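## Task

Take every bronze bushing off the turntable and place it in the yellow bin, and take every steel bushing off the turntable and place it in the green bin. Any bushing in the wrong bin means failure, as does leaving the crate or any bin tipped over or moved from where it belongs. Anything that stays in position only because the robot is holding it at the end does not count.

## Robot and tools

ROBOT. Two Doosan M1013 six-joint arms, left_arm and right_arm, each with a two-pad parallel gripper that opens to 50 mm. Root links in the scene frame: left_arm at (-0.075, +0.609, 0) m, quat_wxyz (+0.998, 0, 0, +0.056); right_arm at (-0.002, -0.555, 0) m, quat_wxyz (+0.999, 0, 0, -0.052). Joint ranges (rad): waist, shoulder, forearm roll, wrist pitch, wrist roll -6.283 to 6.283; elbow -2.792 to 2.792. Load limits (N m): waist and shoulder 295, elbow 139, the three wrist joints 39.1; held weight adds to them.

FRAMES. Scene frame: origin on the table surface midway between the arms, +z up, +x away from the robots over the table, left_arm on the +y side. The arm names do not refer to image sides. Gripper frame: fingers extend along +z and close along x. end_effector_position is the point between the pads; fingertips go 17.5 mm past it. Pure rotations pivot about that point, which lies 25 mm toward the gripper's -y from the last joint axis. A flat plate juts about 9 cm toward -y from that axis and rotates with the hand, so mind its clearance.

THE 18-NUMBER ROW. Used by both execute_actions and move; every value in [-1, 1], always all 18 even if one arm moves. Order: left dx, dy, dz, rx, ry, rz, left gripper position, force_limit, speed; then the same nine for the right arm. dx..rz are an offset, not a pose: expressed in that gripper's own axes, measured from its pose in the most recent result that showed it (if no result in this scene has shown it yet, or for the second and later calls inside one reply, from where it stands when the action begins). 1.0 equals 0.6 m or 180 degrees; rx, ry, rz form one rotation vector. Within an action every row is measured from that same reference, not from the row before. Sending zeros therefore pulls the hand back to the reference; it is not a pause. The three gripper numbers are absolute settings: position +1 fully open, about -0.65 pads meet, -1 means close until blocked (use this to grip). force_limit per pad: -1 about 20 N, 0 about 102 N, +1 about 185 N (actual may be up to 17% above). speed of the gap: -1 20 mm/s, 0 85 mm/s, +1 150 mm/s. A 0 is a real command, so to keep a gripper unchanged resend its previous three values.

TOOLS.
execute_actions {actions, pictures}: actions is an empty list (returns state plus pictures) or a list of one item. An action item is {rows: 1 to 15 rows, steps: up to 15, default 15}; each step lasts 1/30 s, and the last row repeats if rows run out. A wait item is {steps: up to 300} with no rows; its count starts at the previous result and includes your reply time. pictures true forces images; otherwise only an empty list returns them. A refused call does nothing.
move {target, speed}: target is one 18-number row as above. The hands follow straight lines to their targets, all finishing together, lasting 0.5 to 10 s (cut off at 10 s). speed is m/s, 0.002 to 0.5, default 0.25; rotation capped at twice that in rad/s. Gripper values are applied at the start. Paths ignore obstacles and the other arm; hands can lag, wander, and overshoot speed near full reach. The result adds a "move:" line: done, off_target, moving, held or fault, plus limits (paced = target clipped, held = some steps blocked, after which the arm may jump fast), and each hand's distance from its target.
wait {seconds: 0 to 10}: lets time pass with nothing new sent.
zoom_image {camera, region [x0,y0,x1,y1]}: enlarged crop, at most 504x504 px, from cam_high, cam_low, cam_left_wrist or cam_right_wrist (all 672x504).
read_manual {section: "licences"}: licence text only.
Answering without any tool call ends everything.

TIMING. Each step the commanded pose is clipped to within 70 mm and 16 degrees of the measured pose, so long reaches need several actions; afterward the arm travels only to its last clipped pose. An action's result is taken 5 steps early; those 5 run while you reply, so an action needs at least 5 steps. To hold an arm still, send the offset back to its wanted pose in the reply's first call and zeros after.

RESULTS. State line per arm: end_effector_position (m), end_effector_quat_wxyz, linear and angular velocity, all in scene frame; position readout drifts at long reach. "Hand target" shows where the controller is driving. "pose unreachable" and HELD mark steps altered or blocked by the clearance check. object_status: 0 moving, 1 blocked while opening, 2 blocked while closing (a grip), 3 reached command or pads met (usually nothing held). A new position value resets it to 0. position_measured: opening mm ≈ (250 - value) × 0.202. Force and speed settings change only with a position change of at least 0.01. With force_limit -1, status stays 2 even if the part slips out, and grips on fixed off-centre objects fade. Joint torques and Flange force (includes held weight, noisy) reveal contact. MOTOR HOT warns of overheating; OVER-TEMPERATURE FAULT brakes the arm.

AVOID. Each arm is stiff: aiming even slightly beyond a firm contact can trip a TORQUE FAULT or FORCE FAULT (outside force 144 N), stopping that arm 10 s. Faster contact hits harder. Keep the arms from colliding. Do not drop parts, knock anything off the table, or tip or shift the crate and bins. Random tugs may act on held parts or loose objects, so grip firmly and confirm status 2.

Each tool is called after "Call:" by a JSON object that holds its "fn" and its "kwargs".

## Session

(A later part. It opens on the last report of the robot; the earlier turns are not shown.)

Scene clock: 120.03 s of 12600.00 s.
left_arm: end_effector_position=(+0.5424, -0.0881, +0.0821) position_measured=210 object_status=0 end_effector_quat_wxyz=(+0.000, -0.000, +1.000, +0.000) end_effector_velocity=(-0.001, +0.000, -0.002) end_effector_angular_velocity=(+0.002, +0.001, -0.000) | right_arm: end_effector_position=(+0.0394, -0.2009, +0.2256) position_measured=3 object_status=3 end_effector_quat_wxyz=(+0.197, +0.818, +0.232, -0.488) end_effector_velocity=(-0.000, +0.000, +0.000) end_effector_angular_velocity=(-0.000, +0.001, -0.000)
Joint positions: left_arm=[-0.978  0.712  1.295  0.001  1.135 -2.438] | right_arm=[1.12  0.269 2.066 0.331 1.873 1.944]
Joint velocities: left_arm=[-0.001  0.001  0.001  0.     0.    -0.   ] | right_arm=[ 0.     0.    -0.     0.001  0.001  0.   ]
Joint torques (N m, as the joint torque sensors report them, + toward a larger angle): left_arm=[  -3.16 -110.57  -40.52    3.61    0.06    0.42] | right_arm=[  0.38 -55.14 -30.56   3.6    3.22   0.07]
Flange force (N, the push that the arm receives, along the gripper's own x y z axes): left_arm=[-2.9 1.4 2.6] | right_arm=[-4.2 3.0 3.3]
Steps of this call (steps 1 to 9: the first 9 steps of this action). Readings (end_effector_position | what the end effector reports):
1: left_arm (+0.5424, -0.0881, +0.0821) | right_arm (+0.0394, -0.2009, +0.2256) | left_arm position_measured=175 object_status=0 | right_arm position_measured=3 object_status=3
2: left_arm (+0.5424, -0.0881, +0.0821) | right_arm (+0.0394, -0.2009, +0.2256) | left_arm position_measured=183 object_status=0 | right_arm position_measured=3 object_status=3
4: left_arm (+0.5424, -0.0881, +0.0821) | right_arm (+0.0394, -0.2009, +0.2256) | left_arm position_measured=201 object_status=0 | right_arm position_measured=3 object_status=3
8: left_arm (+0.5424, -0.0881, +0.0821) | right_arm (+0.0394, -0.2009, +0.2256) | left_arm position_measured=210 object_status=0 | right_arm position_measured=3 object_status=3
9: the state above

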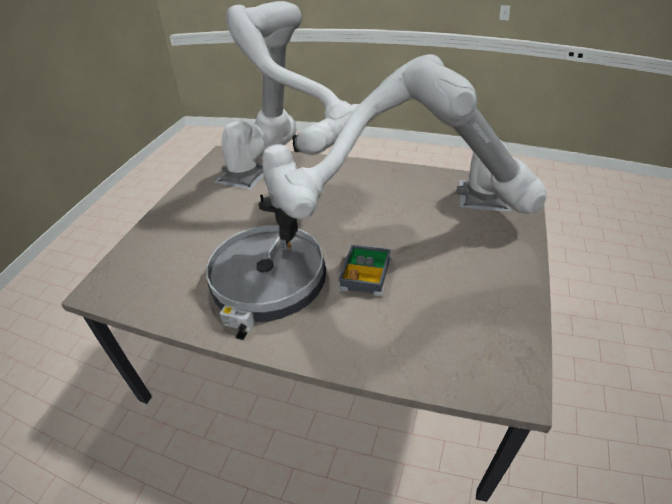

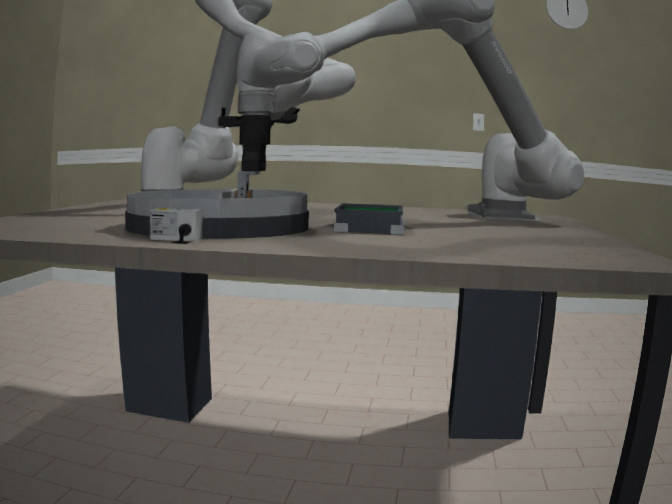

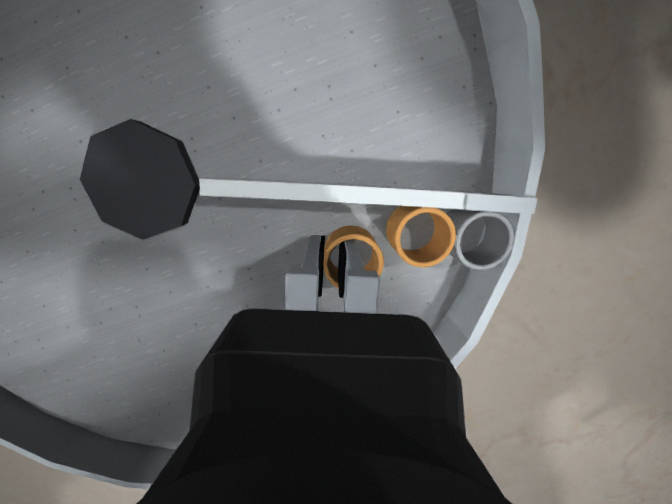

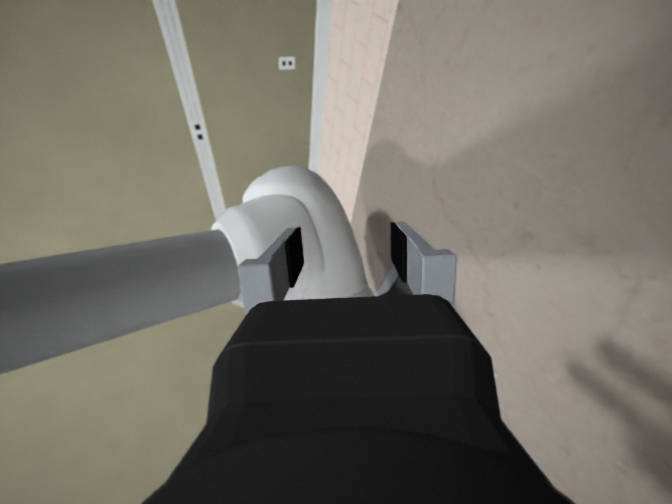

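Call:
{"fn": "move", "kwargs": {"target": [-0.0067,0.0467,-0.08,0,0,0,-1,-0.6,-0.5, 0,0,0,0,0,0,1,0,0], "speed": 0.15}}

Call:
{"fn": "move", "kwargs": {"target": [-0.076,0.4683,0.05,0,0,0,-1,-0.6,-0.5, 0,0,0,0,0,0,1,0,0], "speed": 0.3}}

Scene clock: 121.20 s of 12600.00 s.
left_arm: end_effector_position=(+0.5464, -0.0600, +0.1300) position_measured=210 object_status=2 end_effector_quat_wxyz=(+0.000, -0.000, +1.000, +0.000) end_effector_velocity=(-0.000, +0.000, -0.000) end_effector_angular_velocity=(+0.001, +0.000, +0.001) | right_arm: end_effector_position=(+0.0394, -0.2009, +0.2256) position_measured=3 object_status=3 end_effector_quat_wxyz=(+0.197, +0.818, +0.232, -0.488) end_effector_velocity=(-0.000, +0.000, +0.000) end_effector_angular_velocity=(+0.000, +0.001, -0.001)
Joint positions: left_arm=[-0.955  0.652  1.306  0.001  1.183 -2.414] | right_arm=[1.12  0.269 2.066 0.331 1.873 1.944]
Joint velocities: left_arm=[ 0.     0.     0.     0.     0.    -0.001] | right_arm=[-0.     0.    -0.     0.002  0.    -0.   ]
Joint torques (N m, as the joint torque sensors report them, + toward a larger angle): left_arm=[  -2.74 -106.55  -41.61    3.59   -0.2     0.3 ] | right_arm=[ -0.39 -53.59 -30.38   3.59   3.29   0.04]
Flange force (N, the push that the arm receives, along the gripper's own x y z axes): left_arm=[-2.4 1.6 2.3] | right_arm=[-6.4 2.7 4.1]
Hand target (left_arm): +0.546, -0.060, +0.130; +0.000, -0.000, +1.000, +0.000
Hand target (right_arm): +0.039, -0.201, +0.226; +0.197, +0.818, +0.232, -0.488
Off your previous action's commanded pose (left_arm): 0.000 m, 0 deg at its last step (step 5 of this call).
Off your previous action's commanded pose (right_arm): 0.000 m, 0 deg at its last step (step 5 of this call).
Off the commanded pose (left_arm): 0.000 m, 0 deg.
Off the commanded pose (right_arm): 0.000 m, 0 deg.
Kept back: nothing.
move: done

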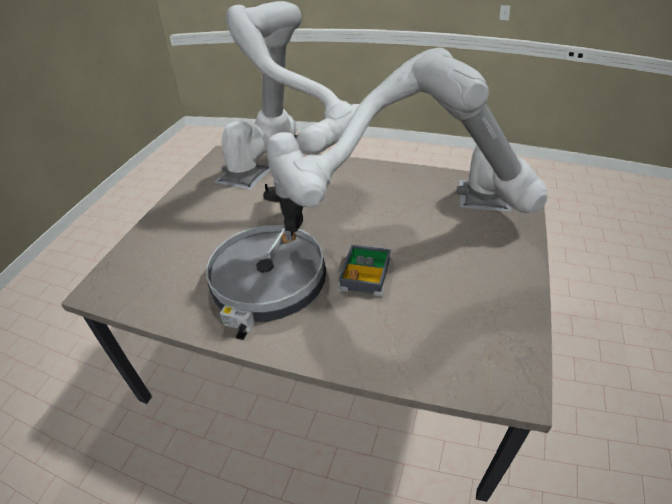

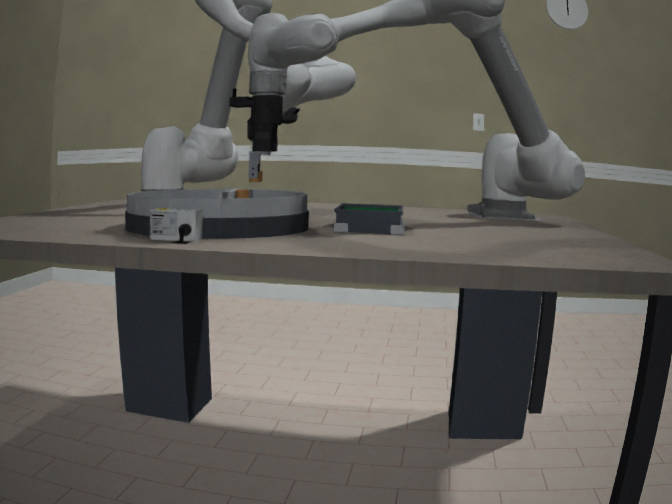

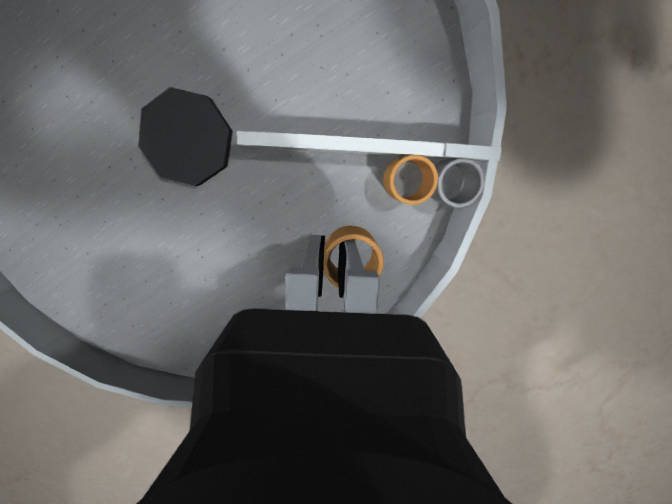

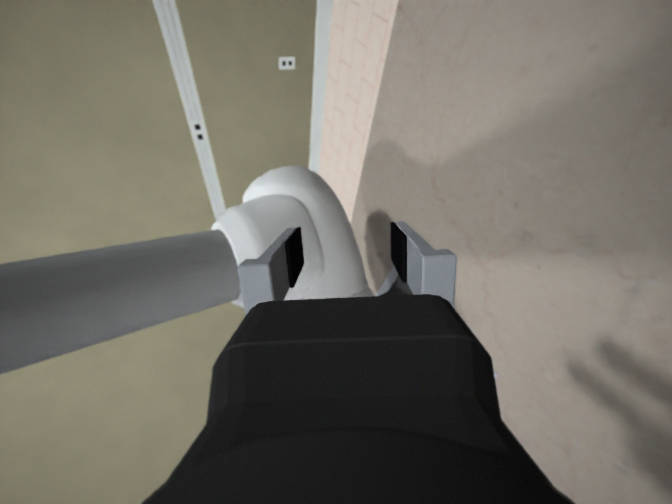

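Scene clock: 122.60 s of 12600.00 s.
left_arm: end_effector_position=(+0.5921, +0.2209, +0.1001) position_measured=210 object_status=2 end_effector_quat_wxyz=(+0.000, -0.000, +1.000, +0.000) end_effector_velocity=(+0.001, +0.002, +0.001) end_effector_angular_velocity=(-0.001, -0.001, +0.004) | right_arm: end_effector_position=(+0.0394, -0.2009, +0.2256) position_measured=3 object_status=3 end_effector_quat_wxyz=(+0.197, +0.818, +0.232, -0.488) end_effector_velocity=(+0.000, -0.000, -0.000) end_effector_angular_velocity=(+0.000, -0.001, +0.000)
Joint positions: left_arm=[-0.657  0.479  1.655  0.001  1.007 -2.117] | right_arm=[1.12  0.269 2.066 0.331 1.873 1.944]
Joint velocities: left_arm=[ 0.003 -0.002  0.    -0.    -0.    -0.001] | right_arm=[-0.    -0.     0.    -0.001 -0.    -0.   ]
Joint torques (N m, as the joint torque sensors report them, + toward a larger angle): left_arm=[ -4.53 -87.82 -38.36   3.51  -0.25   0.18] | right_arm=[ -0.5  -52.46 -30.43   3.62   3.3   -0.02]
Flange force (N, the push that the arm receives, along the gripper's own x y z axes): left_arm=[-2.5 5.4 1.5] | right_arm=[-7.9 3.2 4.8]
Hand target (left_arm): +0.592, +0.221, +0.100; +0.000, -0.000, +1.000, +0.000
Hand target (right_arm): +0.039, -0.201, +0.226; +0.197, +0.818, +0.232, -0.488
Off the commanded pose (left_arm): 0.000 m, 0 deg.
Off the commanded pose (right_arm): 0.000 m, 0 deg.
Kept back: nothing.
move: done

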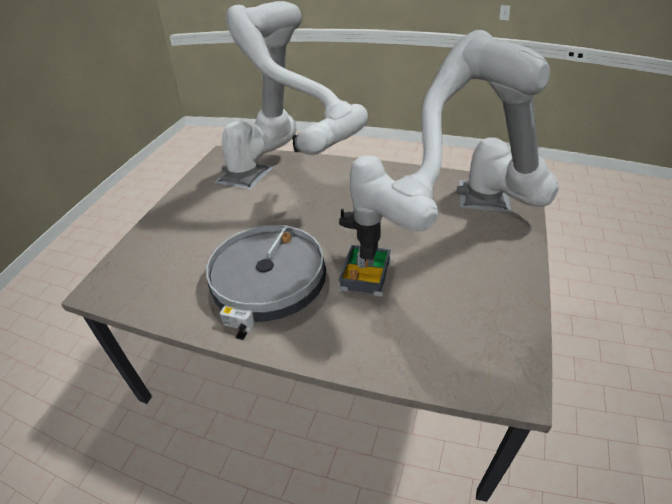

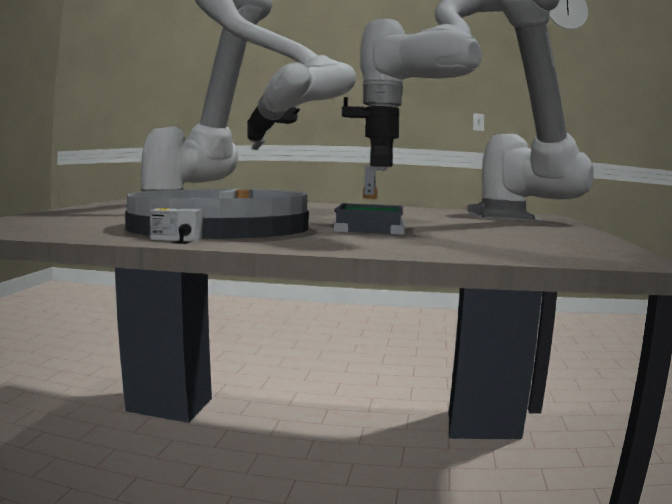

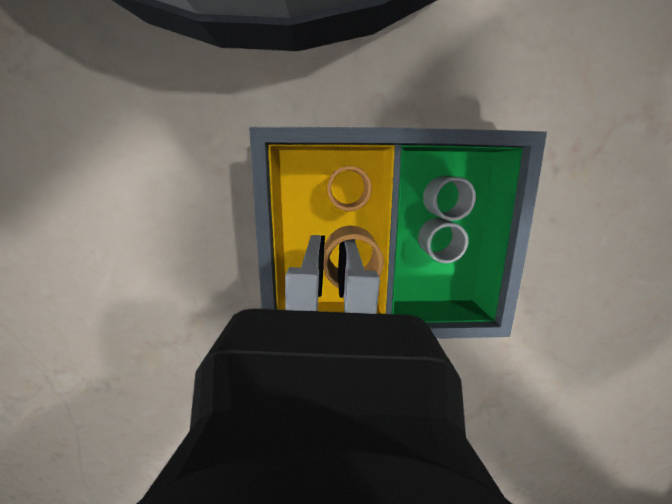

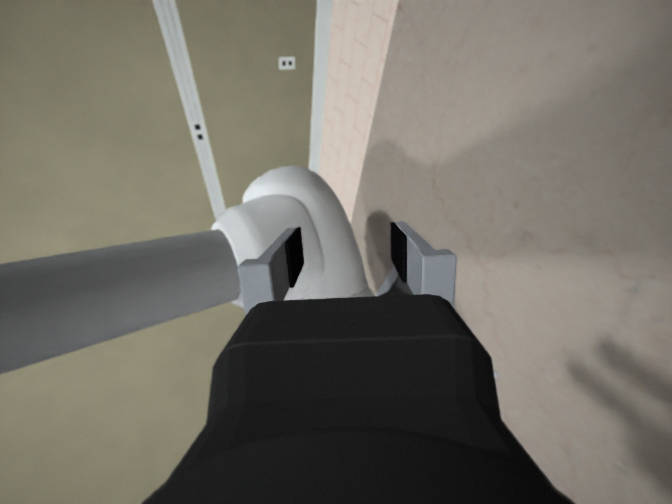

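Call:
{"fn": "move", "kwargs": {"target": [0,0,0.1068,0,0,0,-1,-0.6,-0.5, 0,0,0,0,0,0,1,0,0], "speed": 0.1}}

Call:
{"fn": "execute_actions", "kwargs": {"actions": [{"rows": [[0,0,0,0,0,0,-0.221,-0.6,-0.5, 0,0,0,0,0,0,1,0,0]], "steps": 10}]}}

Call:
{"fn": "move", "kwargs": {"target": [0,0,-0.1317,0,0,0,-0.221,-0.6,-0.5, 0,0,0,0,0,0,1,0,0], "speed": 0.16}}

Call:
{"fn": "move", "kwargs": {"target": [0.1352,-0.5353,0.0142,0.1111,0,0,-0.122,-0.6,-0.5, 0,0,0,0,0,0,1,0,0], "speed": 0.3}}

Scene clock: 124.33 s of 12600.00 s.
left_arm: end_effector_position=(+0.5922, +0.2210, +0.0360) position_measured=210 object_status=2 end_effector_quat_wxyz=(+0.000, -0.000, +1.000, +0.000) end_effector_velocity=(-0.000, +0.000, -0.000) end_effector_angular_velocity=(-0.000, -0.000, +0.000) | right_arm: end_effector_position=(+0.0394, -0.2009, +0.2256) position_measured=3 object_status=3 end_effector_quat_wxyz=(+0.197, +0.818, +0.232, -0.488) end_effector_velocity=(-0.000, +0.000, +0.000) end_effector_angular_velocity=(+0.001, -0.000, -0.001)
Joint positions: left_arm=[-0.657  0.539  1.696  0.001  0.906 -2.117] | right_arm=[1.12  0.269 2.066 0.331 1.873 1.944]
Joint velocities: left_arm=[ 0.    -0.     0.001  0.    -0.001 -0.   ] | right_arm=[ 0.    -0.001  0.     0.001 -0.001 -0.   ]
Joint torques (N m, as the joint torque sensors report them, + toward a larger angle): left_arm=[ -3.06 -90.15 -35.09   3.04   0.06   0.29] | right_arm=[ -1.27 -54.2  -30.25   3.66   3.42   0.07]
Flange force (N, the push that the arm receives, along the gripper's own x y z axes): left_arm=[-2.0 3.2 1.4] | right_arm=[-6.5 0.9 4.4]
Hand target (left_arm): +0.592, +0.221, +0.036; +0.000, -0.000, +1.000, +0.000
Hand target (right_arm): +0.039, -0.201, +0.226; +0.197, +0.818, +0.232, -0.488
Off the commanded pose (left_arm): 0.000 m, 0 deg.
Off the commanded pose (right_arm): 0.000 m, 0 deg.
Kept back: nothing.
move: done

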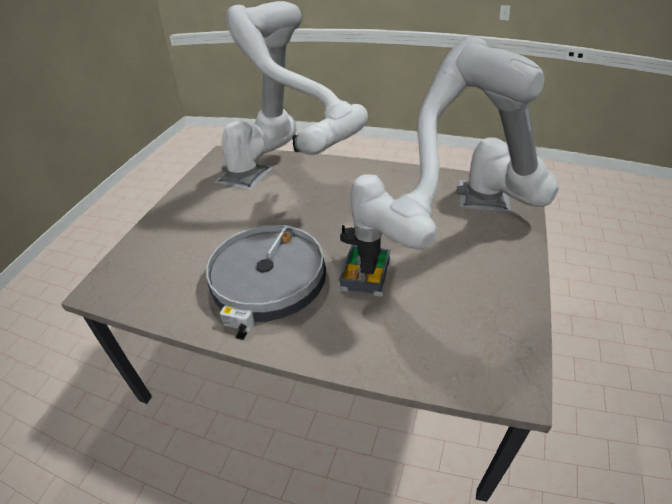

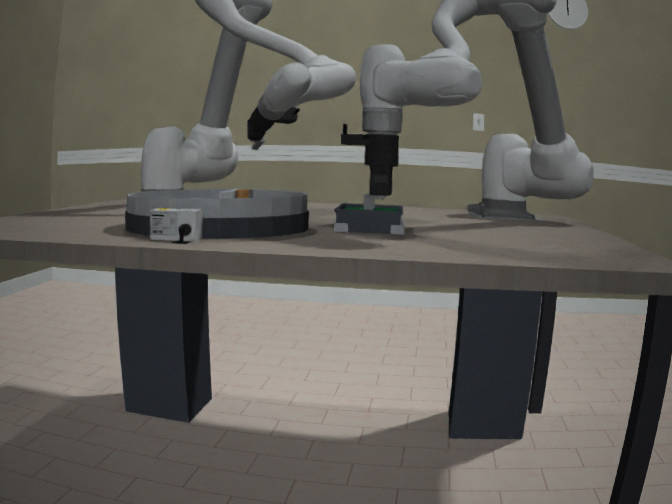

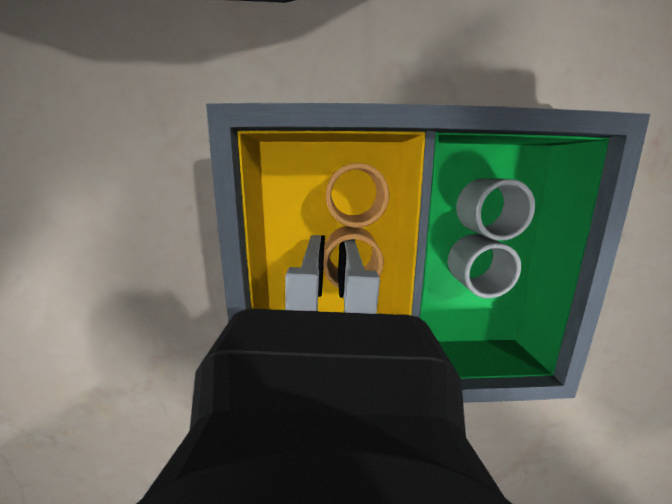

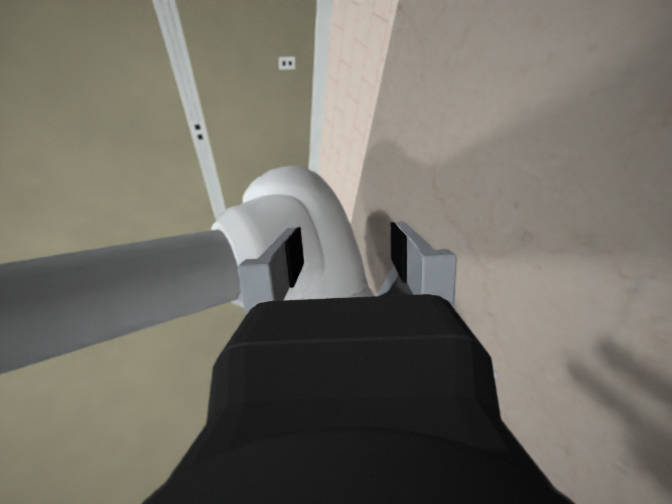

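Scene clock: 124.50 s of 12600.00 s.
left_arm: end_effector_position=(+0.5922, +0.2210, +0.0360) position_measured=186 object_status=0 end_effector_quat_wxyz=(+0.000, -0.000, +1.000, +0.000) end_effector_velocity=(-0.000, +0.000, -0.000) end_effector_angular_velocity=(+0.000, +0.001, +0.001) | right_arm: end_effector_position=(+0.0394, -0.2009, +0.2256) position_measured=3 object_status=3 end_effector_quat_wxyz=(+0.197, +0.818, +0.232, -0.488) end_effector_velocity=(+0.000, +0.000, -0.001) end_effector_angular_velocity=(+0.000, +0.000, -0.001)
Joint positions: left_arm=[-0.657  0.539  1.696  0.001  0.906 -2.117] | right_arm=[1.12  0.269 2.066 0.331 1.873 1.944]
Joint velocities: left_arm=[ 0.     0.     0.001 -0.     0.    -0.   ] | right_arm=[-0.     0.001  0.     0.001 -0.001  0.   ]
Joint torques (N m, as the joint torque sensors report them, + toward a larger angle): left_arm=[ -3.37 -89.44 -34.8    3.04  -0.14   0.21] | right_arm=[ -0.68 -53.37 -30.58   3.61   3.43  -0.02]
Flange force (N, the push that the arm receives, along the gripper's own x y z axes): left_arm=[-2.4 3.3 1.1] | right_arm=[-6.2 2.2 4.9]
Steps of this call (steps 1 to 5: the first 5 steps of this action). Readings (end_effector_position | what the end effector reports):
1: left_arm (+0.5922, +0.2210, +0.0360) | right_arm (+0.0394, -0.2009, +0.2256) | left_arm position_measured=206 object_status=0 | right_arm position_measured=3 object_status=3
2: left_arm (+0.5922, +0.2210, +0.0360) | right_arm (+0.0394, -0.2009, +0.2256) | left_arm position_measured=198 object_status=0 | right_arm position_measured=3 object_status=3
4: left_arm (+0.5922, +0.2210, +0.0360) | right_arm (+0.0394, -0.2009, +0.2256) | left_arm position_measured=186 object_status=0 | right_arm position_measured=3 object_status=3
5: the state above

Scene clock: 125.57 s of 12600.00 s.
left_arm: end_effector_position=(+0.5921, +0.2210, +0.1150) position_measured=186 object_status=3 end_effector_quat_wxyz=(+0.000, -0.000, +1.000, +0.000) end_effector_velocity=(+0.000, +0.000, +0.001) end_effector_angular_velocity=(-0.001, -0.001, +0.000) | right_arm: end_effector_position=(+0.0394, -0.2009, +0.2256) position_measured=3 object_status=3 end_effector_quat_wxyz=(+0.197, +0.818, +0.232, -0.488) end_effector_velocity=(+0.000, -0.000, -0.000) end_effector_angular_velocity=(-0.001, -0.000, +0.000)
Joint positions: left_arm=[-0.657  0.466  1.644  0.001  1.031 -2.117] | right_arm=[1.12  0.269 2.066 0.331 1.873 1.944]
Joint velocities: left_arm=[ 0.001 -0.001 -0.001  0.     0.001  0.   ] | right_arm=[-0.     0.001  0.    -0.001  0.     0.   ]
Joint torques (N m, as the joint torque sensors report them, + toward a larger angle): left_arm=[ -3.46 -87.34 -37.33   3.29  -0.25   0.19] | right_arm=[ -0.68 -54.35 -29.81   3.82   3.47   0.05]
Flange force (N, the push that the arm receives, along the gripper's own x y z axes): left_arm=[-5.4 1.9 1.4] | right_arm=[-5.0 1.5 3.1]
Hand target (left_arm): +0.592, +0.221, +0.115; +0.000, -0.000, +1.000, +0.000
Hand target (right_arm): +0.039, -0.201, +0.226; +0.197, +0.818, +0.232, -0.488
Off your previous action's commanded pose (left_arm): 0.000 m, 0 deg at its last step (step 5 of this call).
Off your previous action's commanded pose (right_arm): 0.000 m, 0 deg at its last step (step 5 of this call).
Off the commanded pose (left_arm): 0.000 m, 0 deg.
Off the commanded pose (right_arm): 0.000 m, 0 deg.
Kept back: nothing.
move: done

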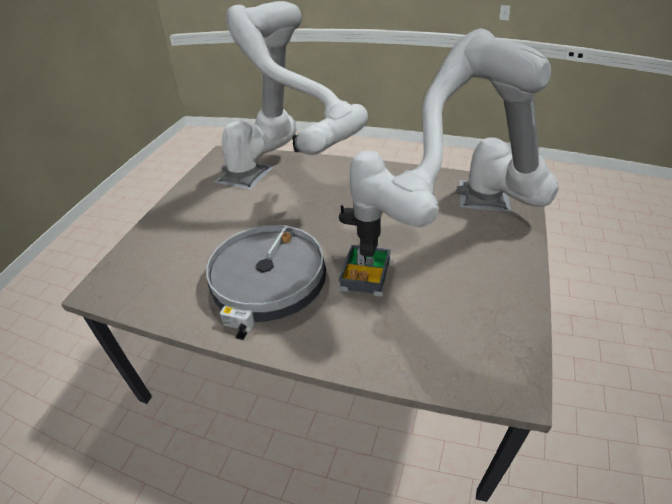

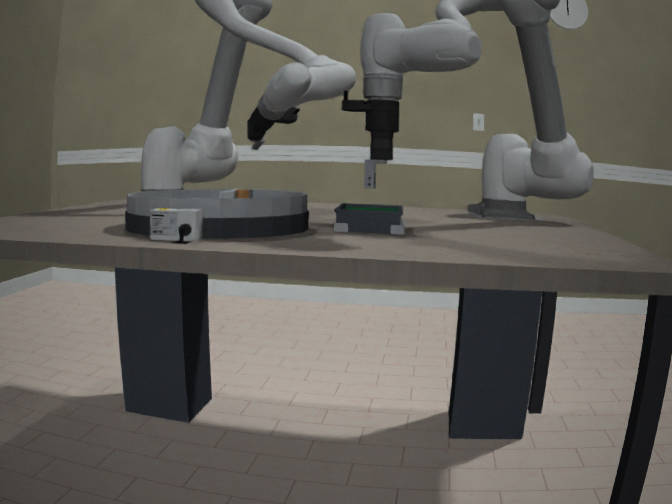

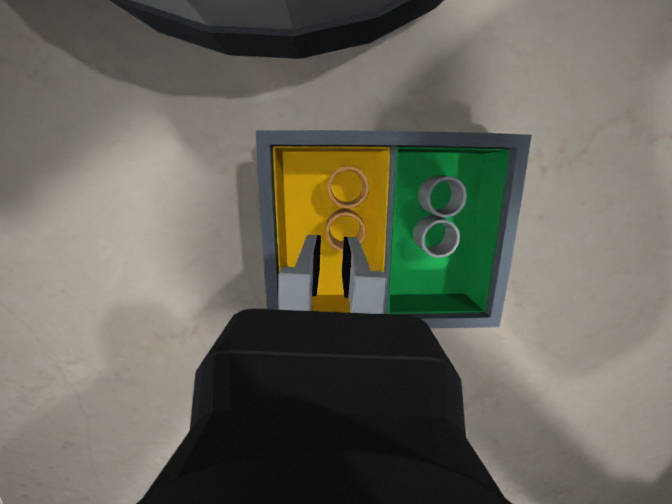

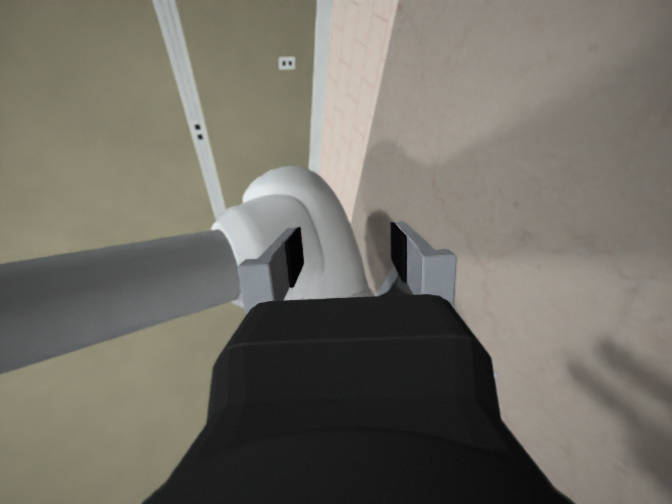

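Scene clock: 127.10 s of 12600.00 s.
left_arm: end_effector_position=(+0.5108, -0.1002, +0.1064) position_measured=171 object_status=3 end_effector_quat_wxyz=(+0.000, -0.000, +0.985, -0.173) end_effector_velocity=(-0.000, -0.001, +0.001) end_effector_angular_velocity=(-0.001, -0.001, -0.002) | right_arm: end_effector_position=(+0.0394, -0.2009, +0.2256) position_measured=3 object_status=3 end_effector_quat_wxyz=(+0.197, +0.818, +0.232, -0.488) end_effector_velocity=(-0.000, +0.001, -0.001) end_effector_angular_velocity=(+0.000, +0.000, -0.001)
Joint positions: left_arm=[-0.936  0.588  1.518 -0.328  0.802 -2.194] | right_arm=[1.12  0.269 2.066 0.331 1.873 1.944]
Joint velocities: left_arm=[-0.001 -0.001 -0.001 -0.    -0.     0.001] | right_arm=[ 0.     0.002  0.     0.001 -0.002 -0.   ]
Joint torques (N m, as the joint torque sensors report them, + toward a larger angle): left_arm=[ -4.27 -97.09 -38.31   2.91  -1.04   0.19] | right_arm=[  0.07 -54.21 -30.18   3.67   3.31   0.18]
Flange force (N, the push that the arm receives, along the gripper's own x y z axes): left_arm=[-3.5 3.4 -1.8] | right_arm=[-5.0 3.0 3.2]
Hand target (left_arm): +0.511, -0.100, +0.106; +0.000, -0.000, +0.985, -0.173
Hand target (right_arm): +0.039, -0.201, +0.226; +0.197, +0.818, +0.232, -0.488
Off the commanded pose (left_arm): 0.000 m, 0 deg.
Off the commanded pose (right_arm): 0.000 m, 0 deg.
Kept back: nothing.
move: done

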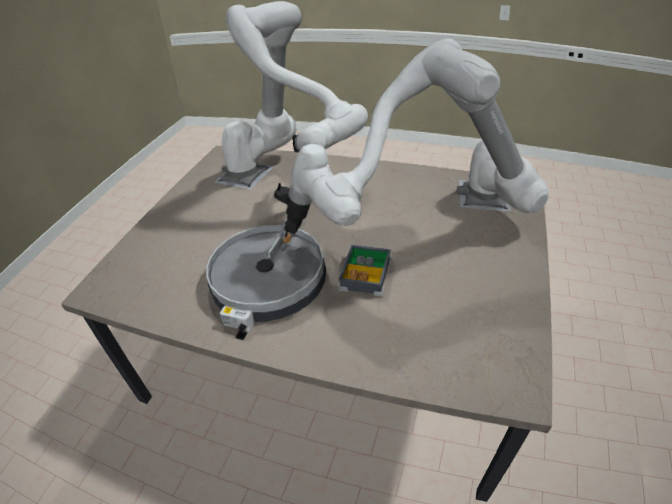

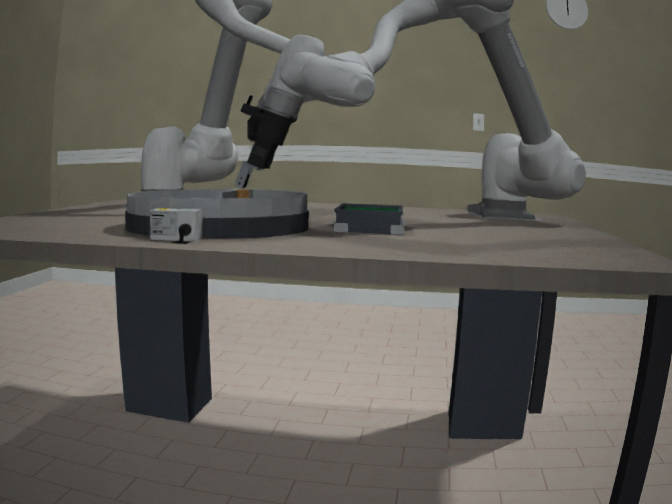

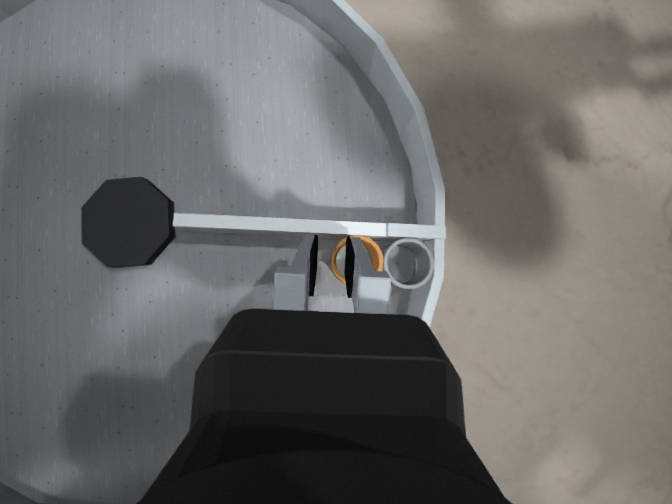

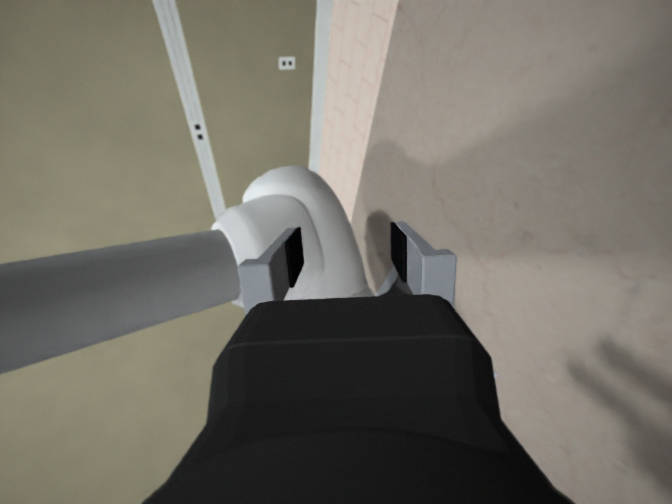

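Call:
{"fn": "zoom_image", "kwargs": {"camera": "cam_left_wrist", "region": [270, 210, 450, 310]}}

Region (270, 210, 450, 310) of cam_left_wrist's 672x504 image, scaled by 2.800, with more detail than that image has.

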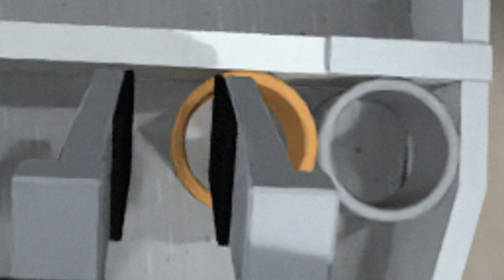

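Call:
{"fn": "move", "kwargs": {"target": [0.003,0.00598,0.01645,0,0,0,-0.122,-0.6,-0.5, 0,0,0,0,0,0,1,0,0], "speed": 0.03}}

Call:
{"fn": "move", "kwargs": {"target": [0,0.0188,-0.00684,0,0,0,-0.122,-0.6,-0.5, 0,0,0,0,0,0,1,0,0], "speed": 0.03}}

Scene clock: 128.37 s of 12600.00 s.
left_arm: end_effector_position=(+0.5090, -0.1002, +0.0959) position_measured=171 object_status=3 end_effector_quat_wxyz=(+0.000, -0.000, +0.985, -0.173) end_effector_velocity=(+0.001, +0.002, -0.003) end_effector_angular_velocity=(+0.003, +0.002, +0.002) | right_arm: end_effector_position=(+0.0394, -0.2009, +0.2256) position_measured=3 object_status=3 end_effector_quat_wxyz=(+0.197, +0.818, +0.232, -0.488) end_effector_velocity=(+0.000, -0.000, -0.000) end_effector_angular_velocity=(-0.001, -0.000, +0.001)
Joint positions: left_arm=[-0.938  0.595  1.528 -0.333  0.786 -2.188] | right_arm=[1.12  0.269 2.066 0.331 1.873 1.944]
Joint velocities: left_arm=[ 0.002  0.002  0.002  0.    -0.001  0.   ] | right_arm=[ 0.     0.001  0.    -0.001 -0.     0.   ]
Joint torques (N m, as the joint torque sensors report them, + toward a larger angle): left_arm=[ -2.54 -97.48 -38.1    2.61  -0.78   0.17] | right_arm=[ -0.66 -53.06 -30.44   3.66   3.34   0.03]
Flange force (N, the push that the arm receives, along the gripper's own x y z axes): left_arm=[-2.2 2.5 1.0] | right_arm=[-7.2 2.6 4.8]
Hand target (left_arm): +0.509, -0.100, +0.096; +0.000, -0.000, +0.985, -0.173
Hand target (right_arm): +0.039, -0.201, +0.226; +0.197, +0.818, +0.232, -0.488
Off the commanded pose (left_arm): 0.000 m, 0 deg.
Off the commanded pose (right_arm): 0.000 m, 0 deg.
Kept back: nothing.
move: done

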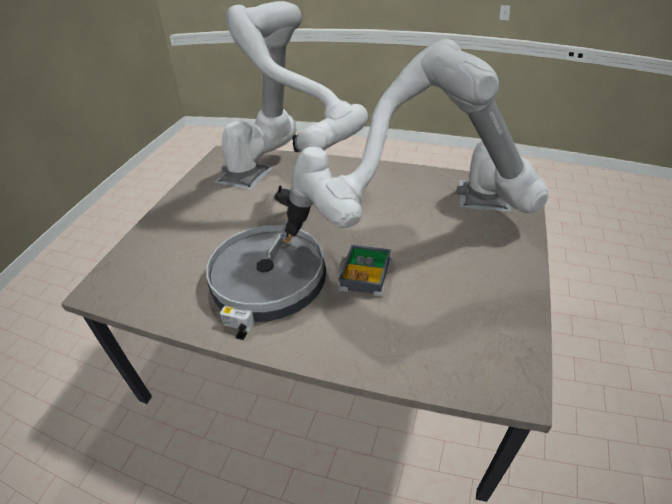

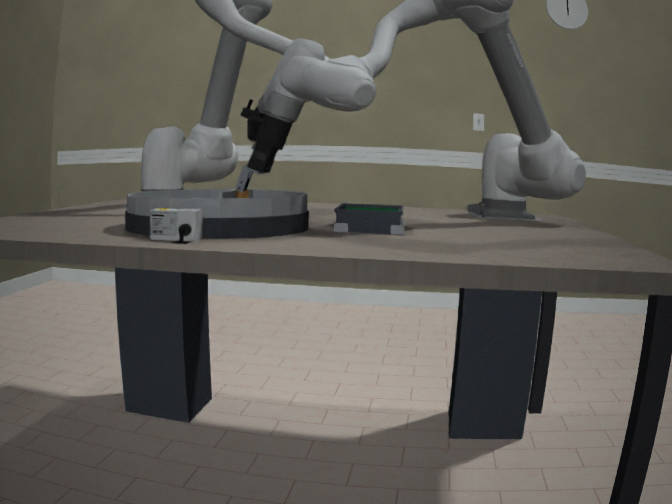

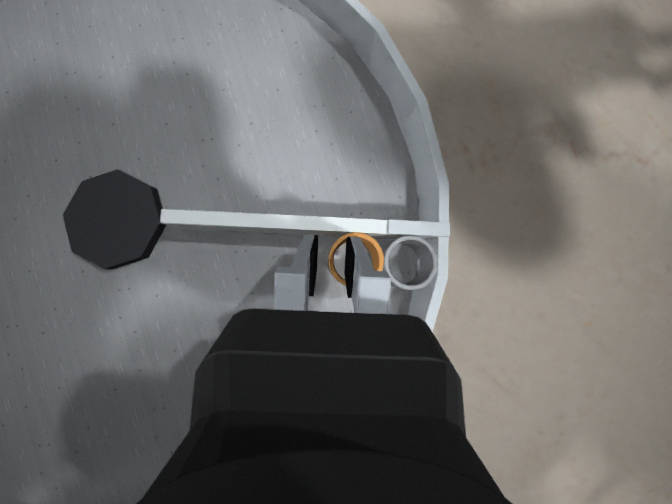

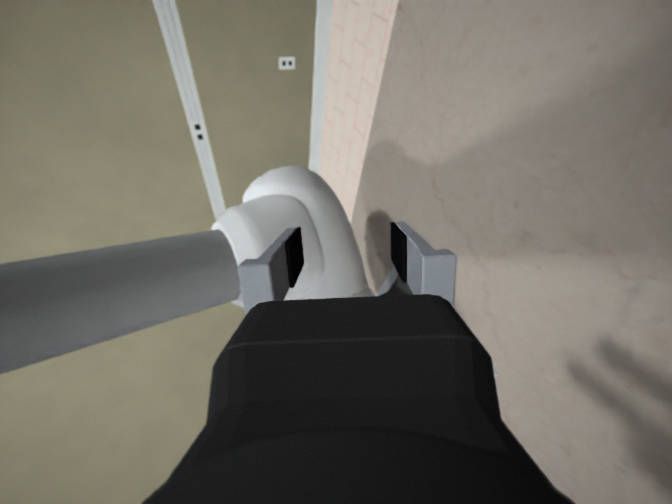

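Scene clock: 129.07 s of 12600.00 s.
left_arm: end_effector_position=(+0.5090, -0.0883, +0.0959) position_measured=171 object_status=3 end_effector_quat_wxyz=(+0.000, -0.000, +0.985, -0.173) end_effector_velocity=(-0.000, -0.000, +0.002) end_effector_angular_velocity=(-0.001, -0.001, -0.001) | right_arm: end_effector_position=(+0.0394, -0.2009, +0.2256) position_measured=3 object_status=3 end_effector_quat_wxyz=(+0.197, +0.818, +0.232, -0.488) end_effector_velocity=(+0.000, -0.000, -0.000) end_effector_angular_velocity=(-0.001, -0.000, +0.001)
Joint positions: left_arm=[-0.928  0.583  1.547 -0.338  0.781 -2.173] | right_arm=[1.12  0.269 2.066 0.331 1.873 1.944]
Joint velocities: left_arm=[-0.    -0.002  0.    -0.    -0.     0.001] | right_arm=[ 0.     0.     0.    -0.001  0.     0.   ]
Joint torques (N m, as the joint torque sensors report them, + toward a larger angle): left_arm=[ -3.55 -97.28 -36.8    2.66  -0.73   0.2 ] | right_arm=[ -0.8  -53.88 -30.65   3.57   3.63  -0.1 ]
Flange force (N, the push that the arm receives, along the gripper's own x y z axes): left_arm=[-5.4 0.6 0.5] | right_arm=[-5.6 1.6 5.2]
Hand target (left_arm): +0.509, -0.088, +0.096; +0.000, -0.000, +0.985, -0.173
Hand target (right_arm): +0.039, -0.201, +0.226; +0.197, +0.818, +0.232, -0.488
Off the commanded pose (left_arm): 0.000 m, 0 deg.
Off the commanded pose (right_arm): 0.000 m, 0 deg.
Kept back: nothing.
move: done

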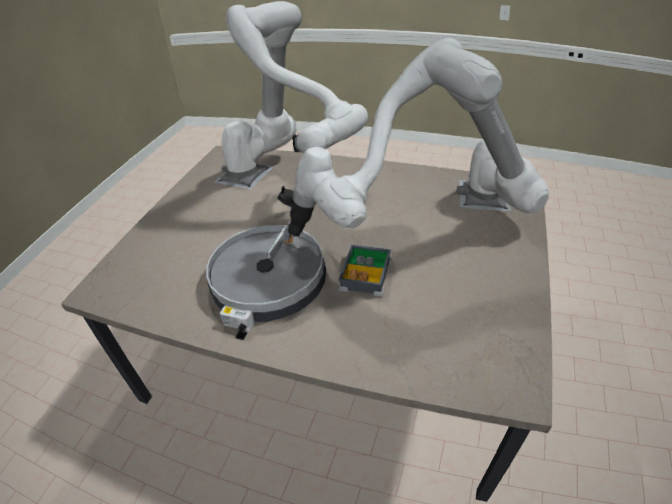

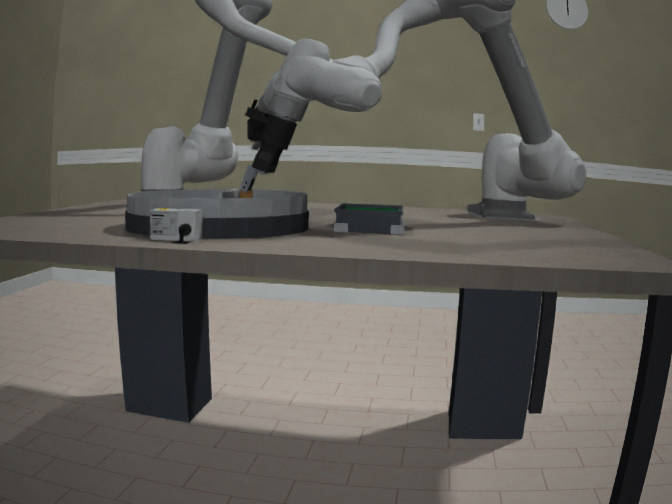

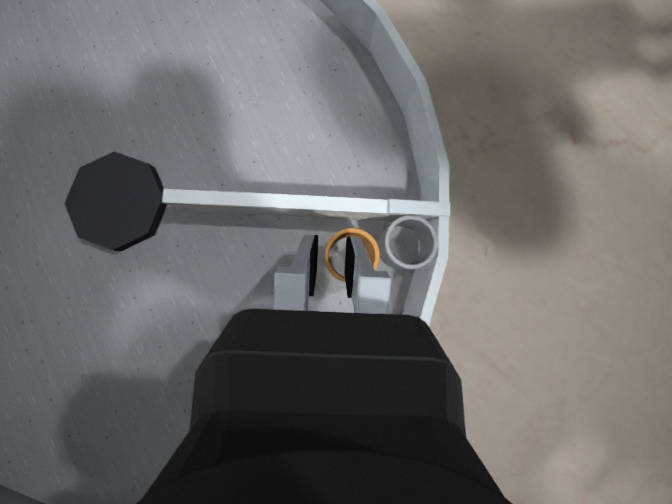

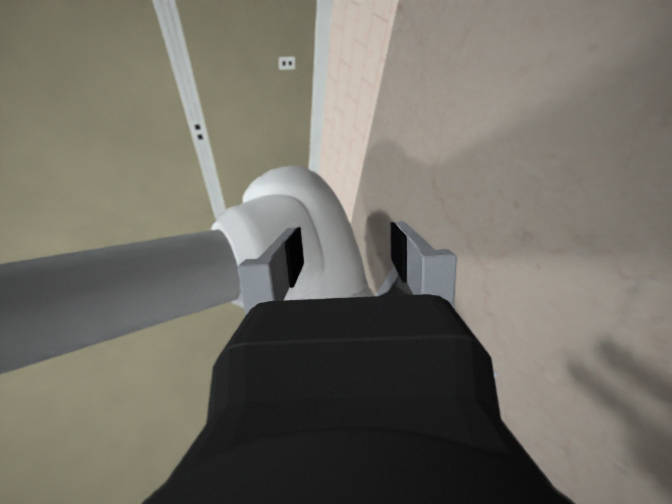

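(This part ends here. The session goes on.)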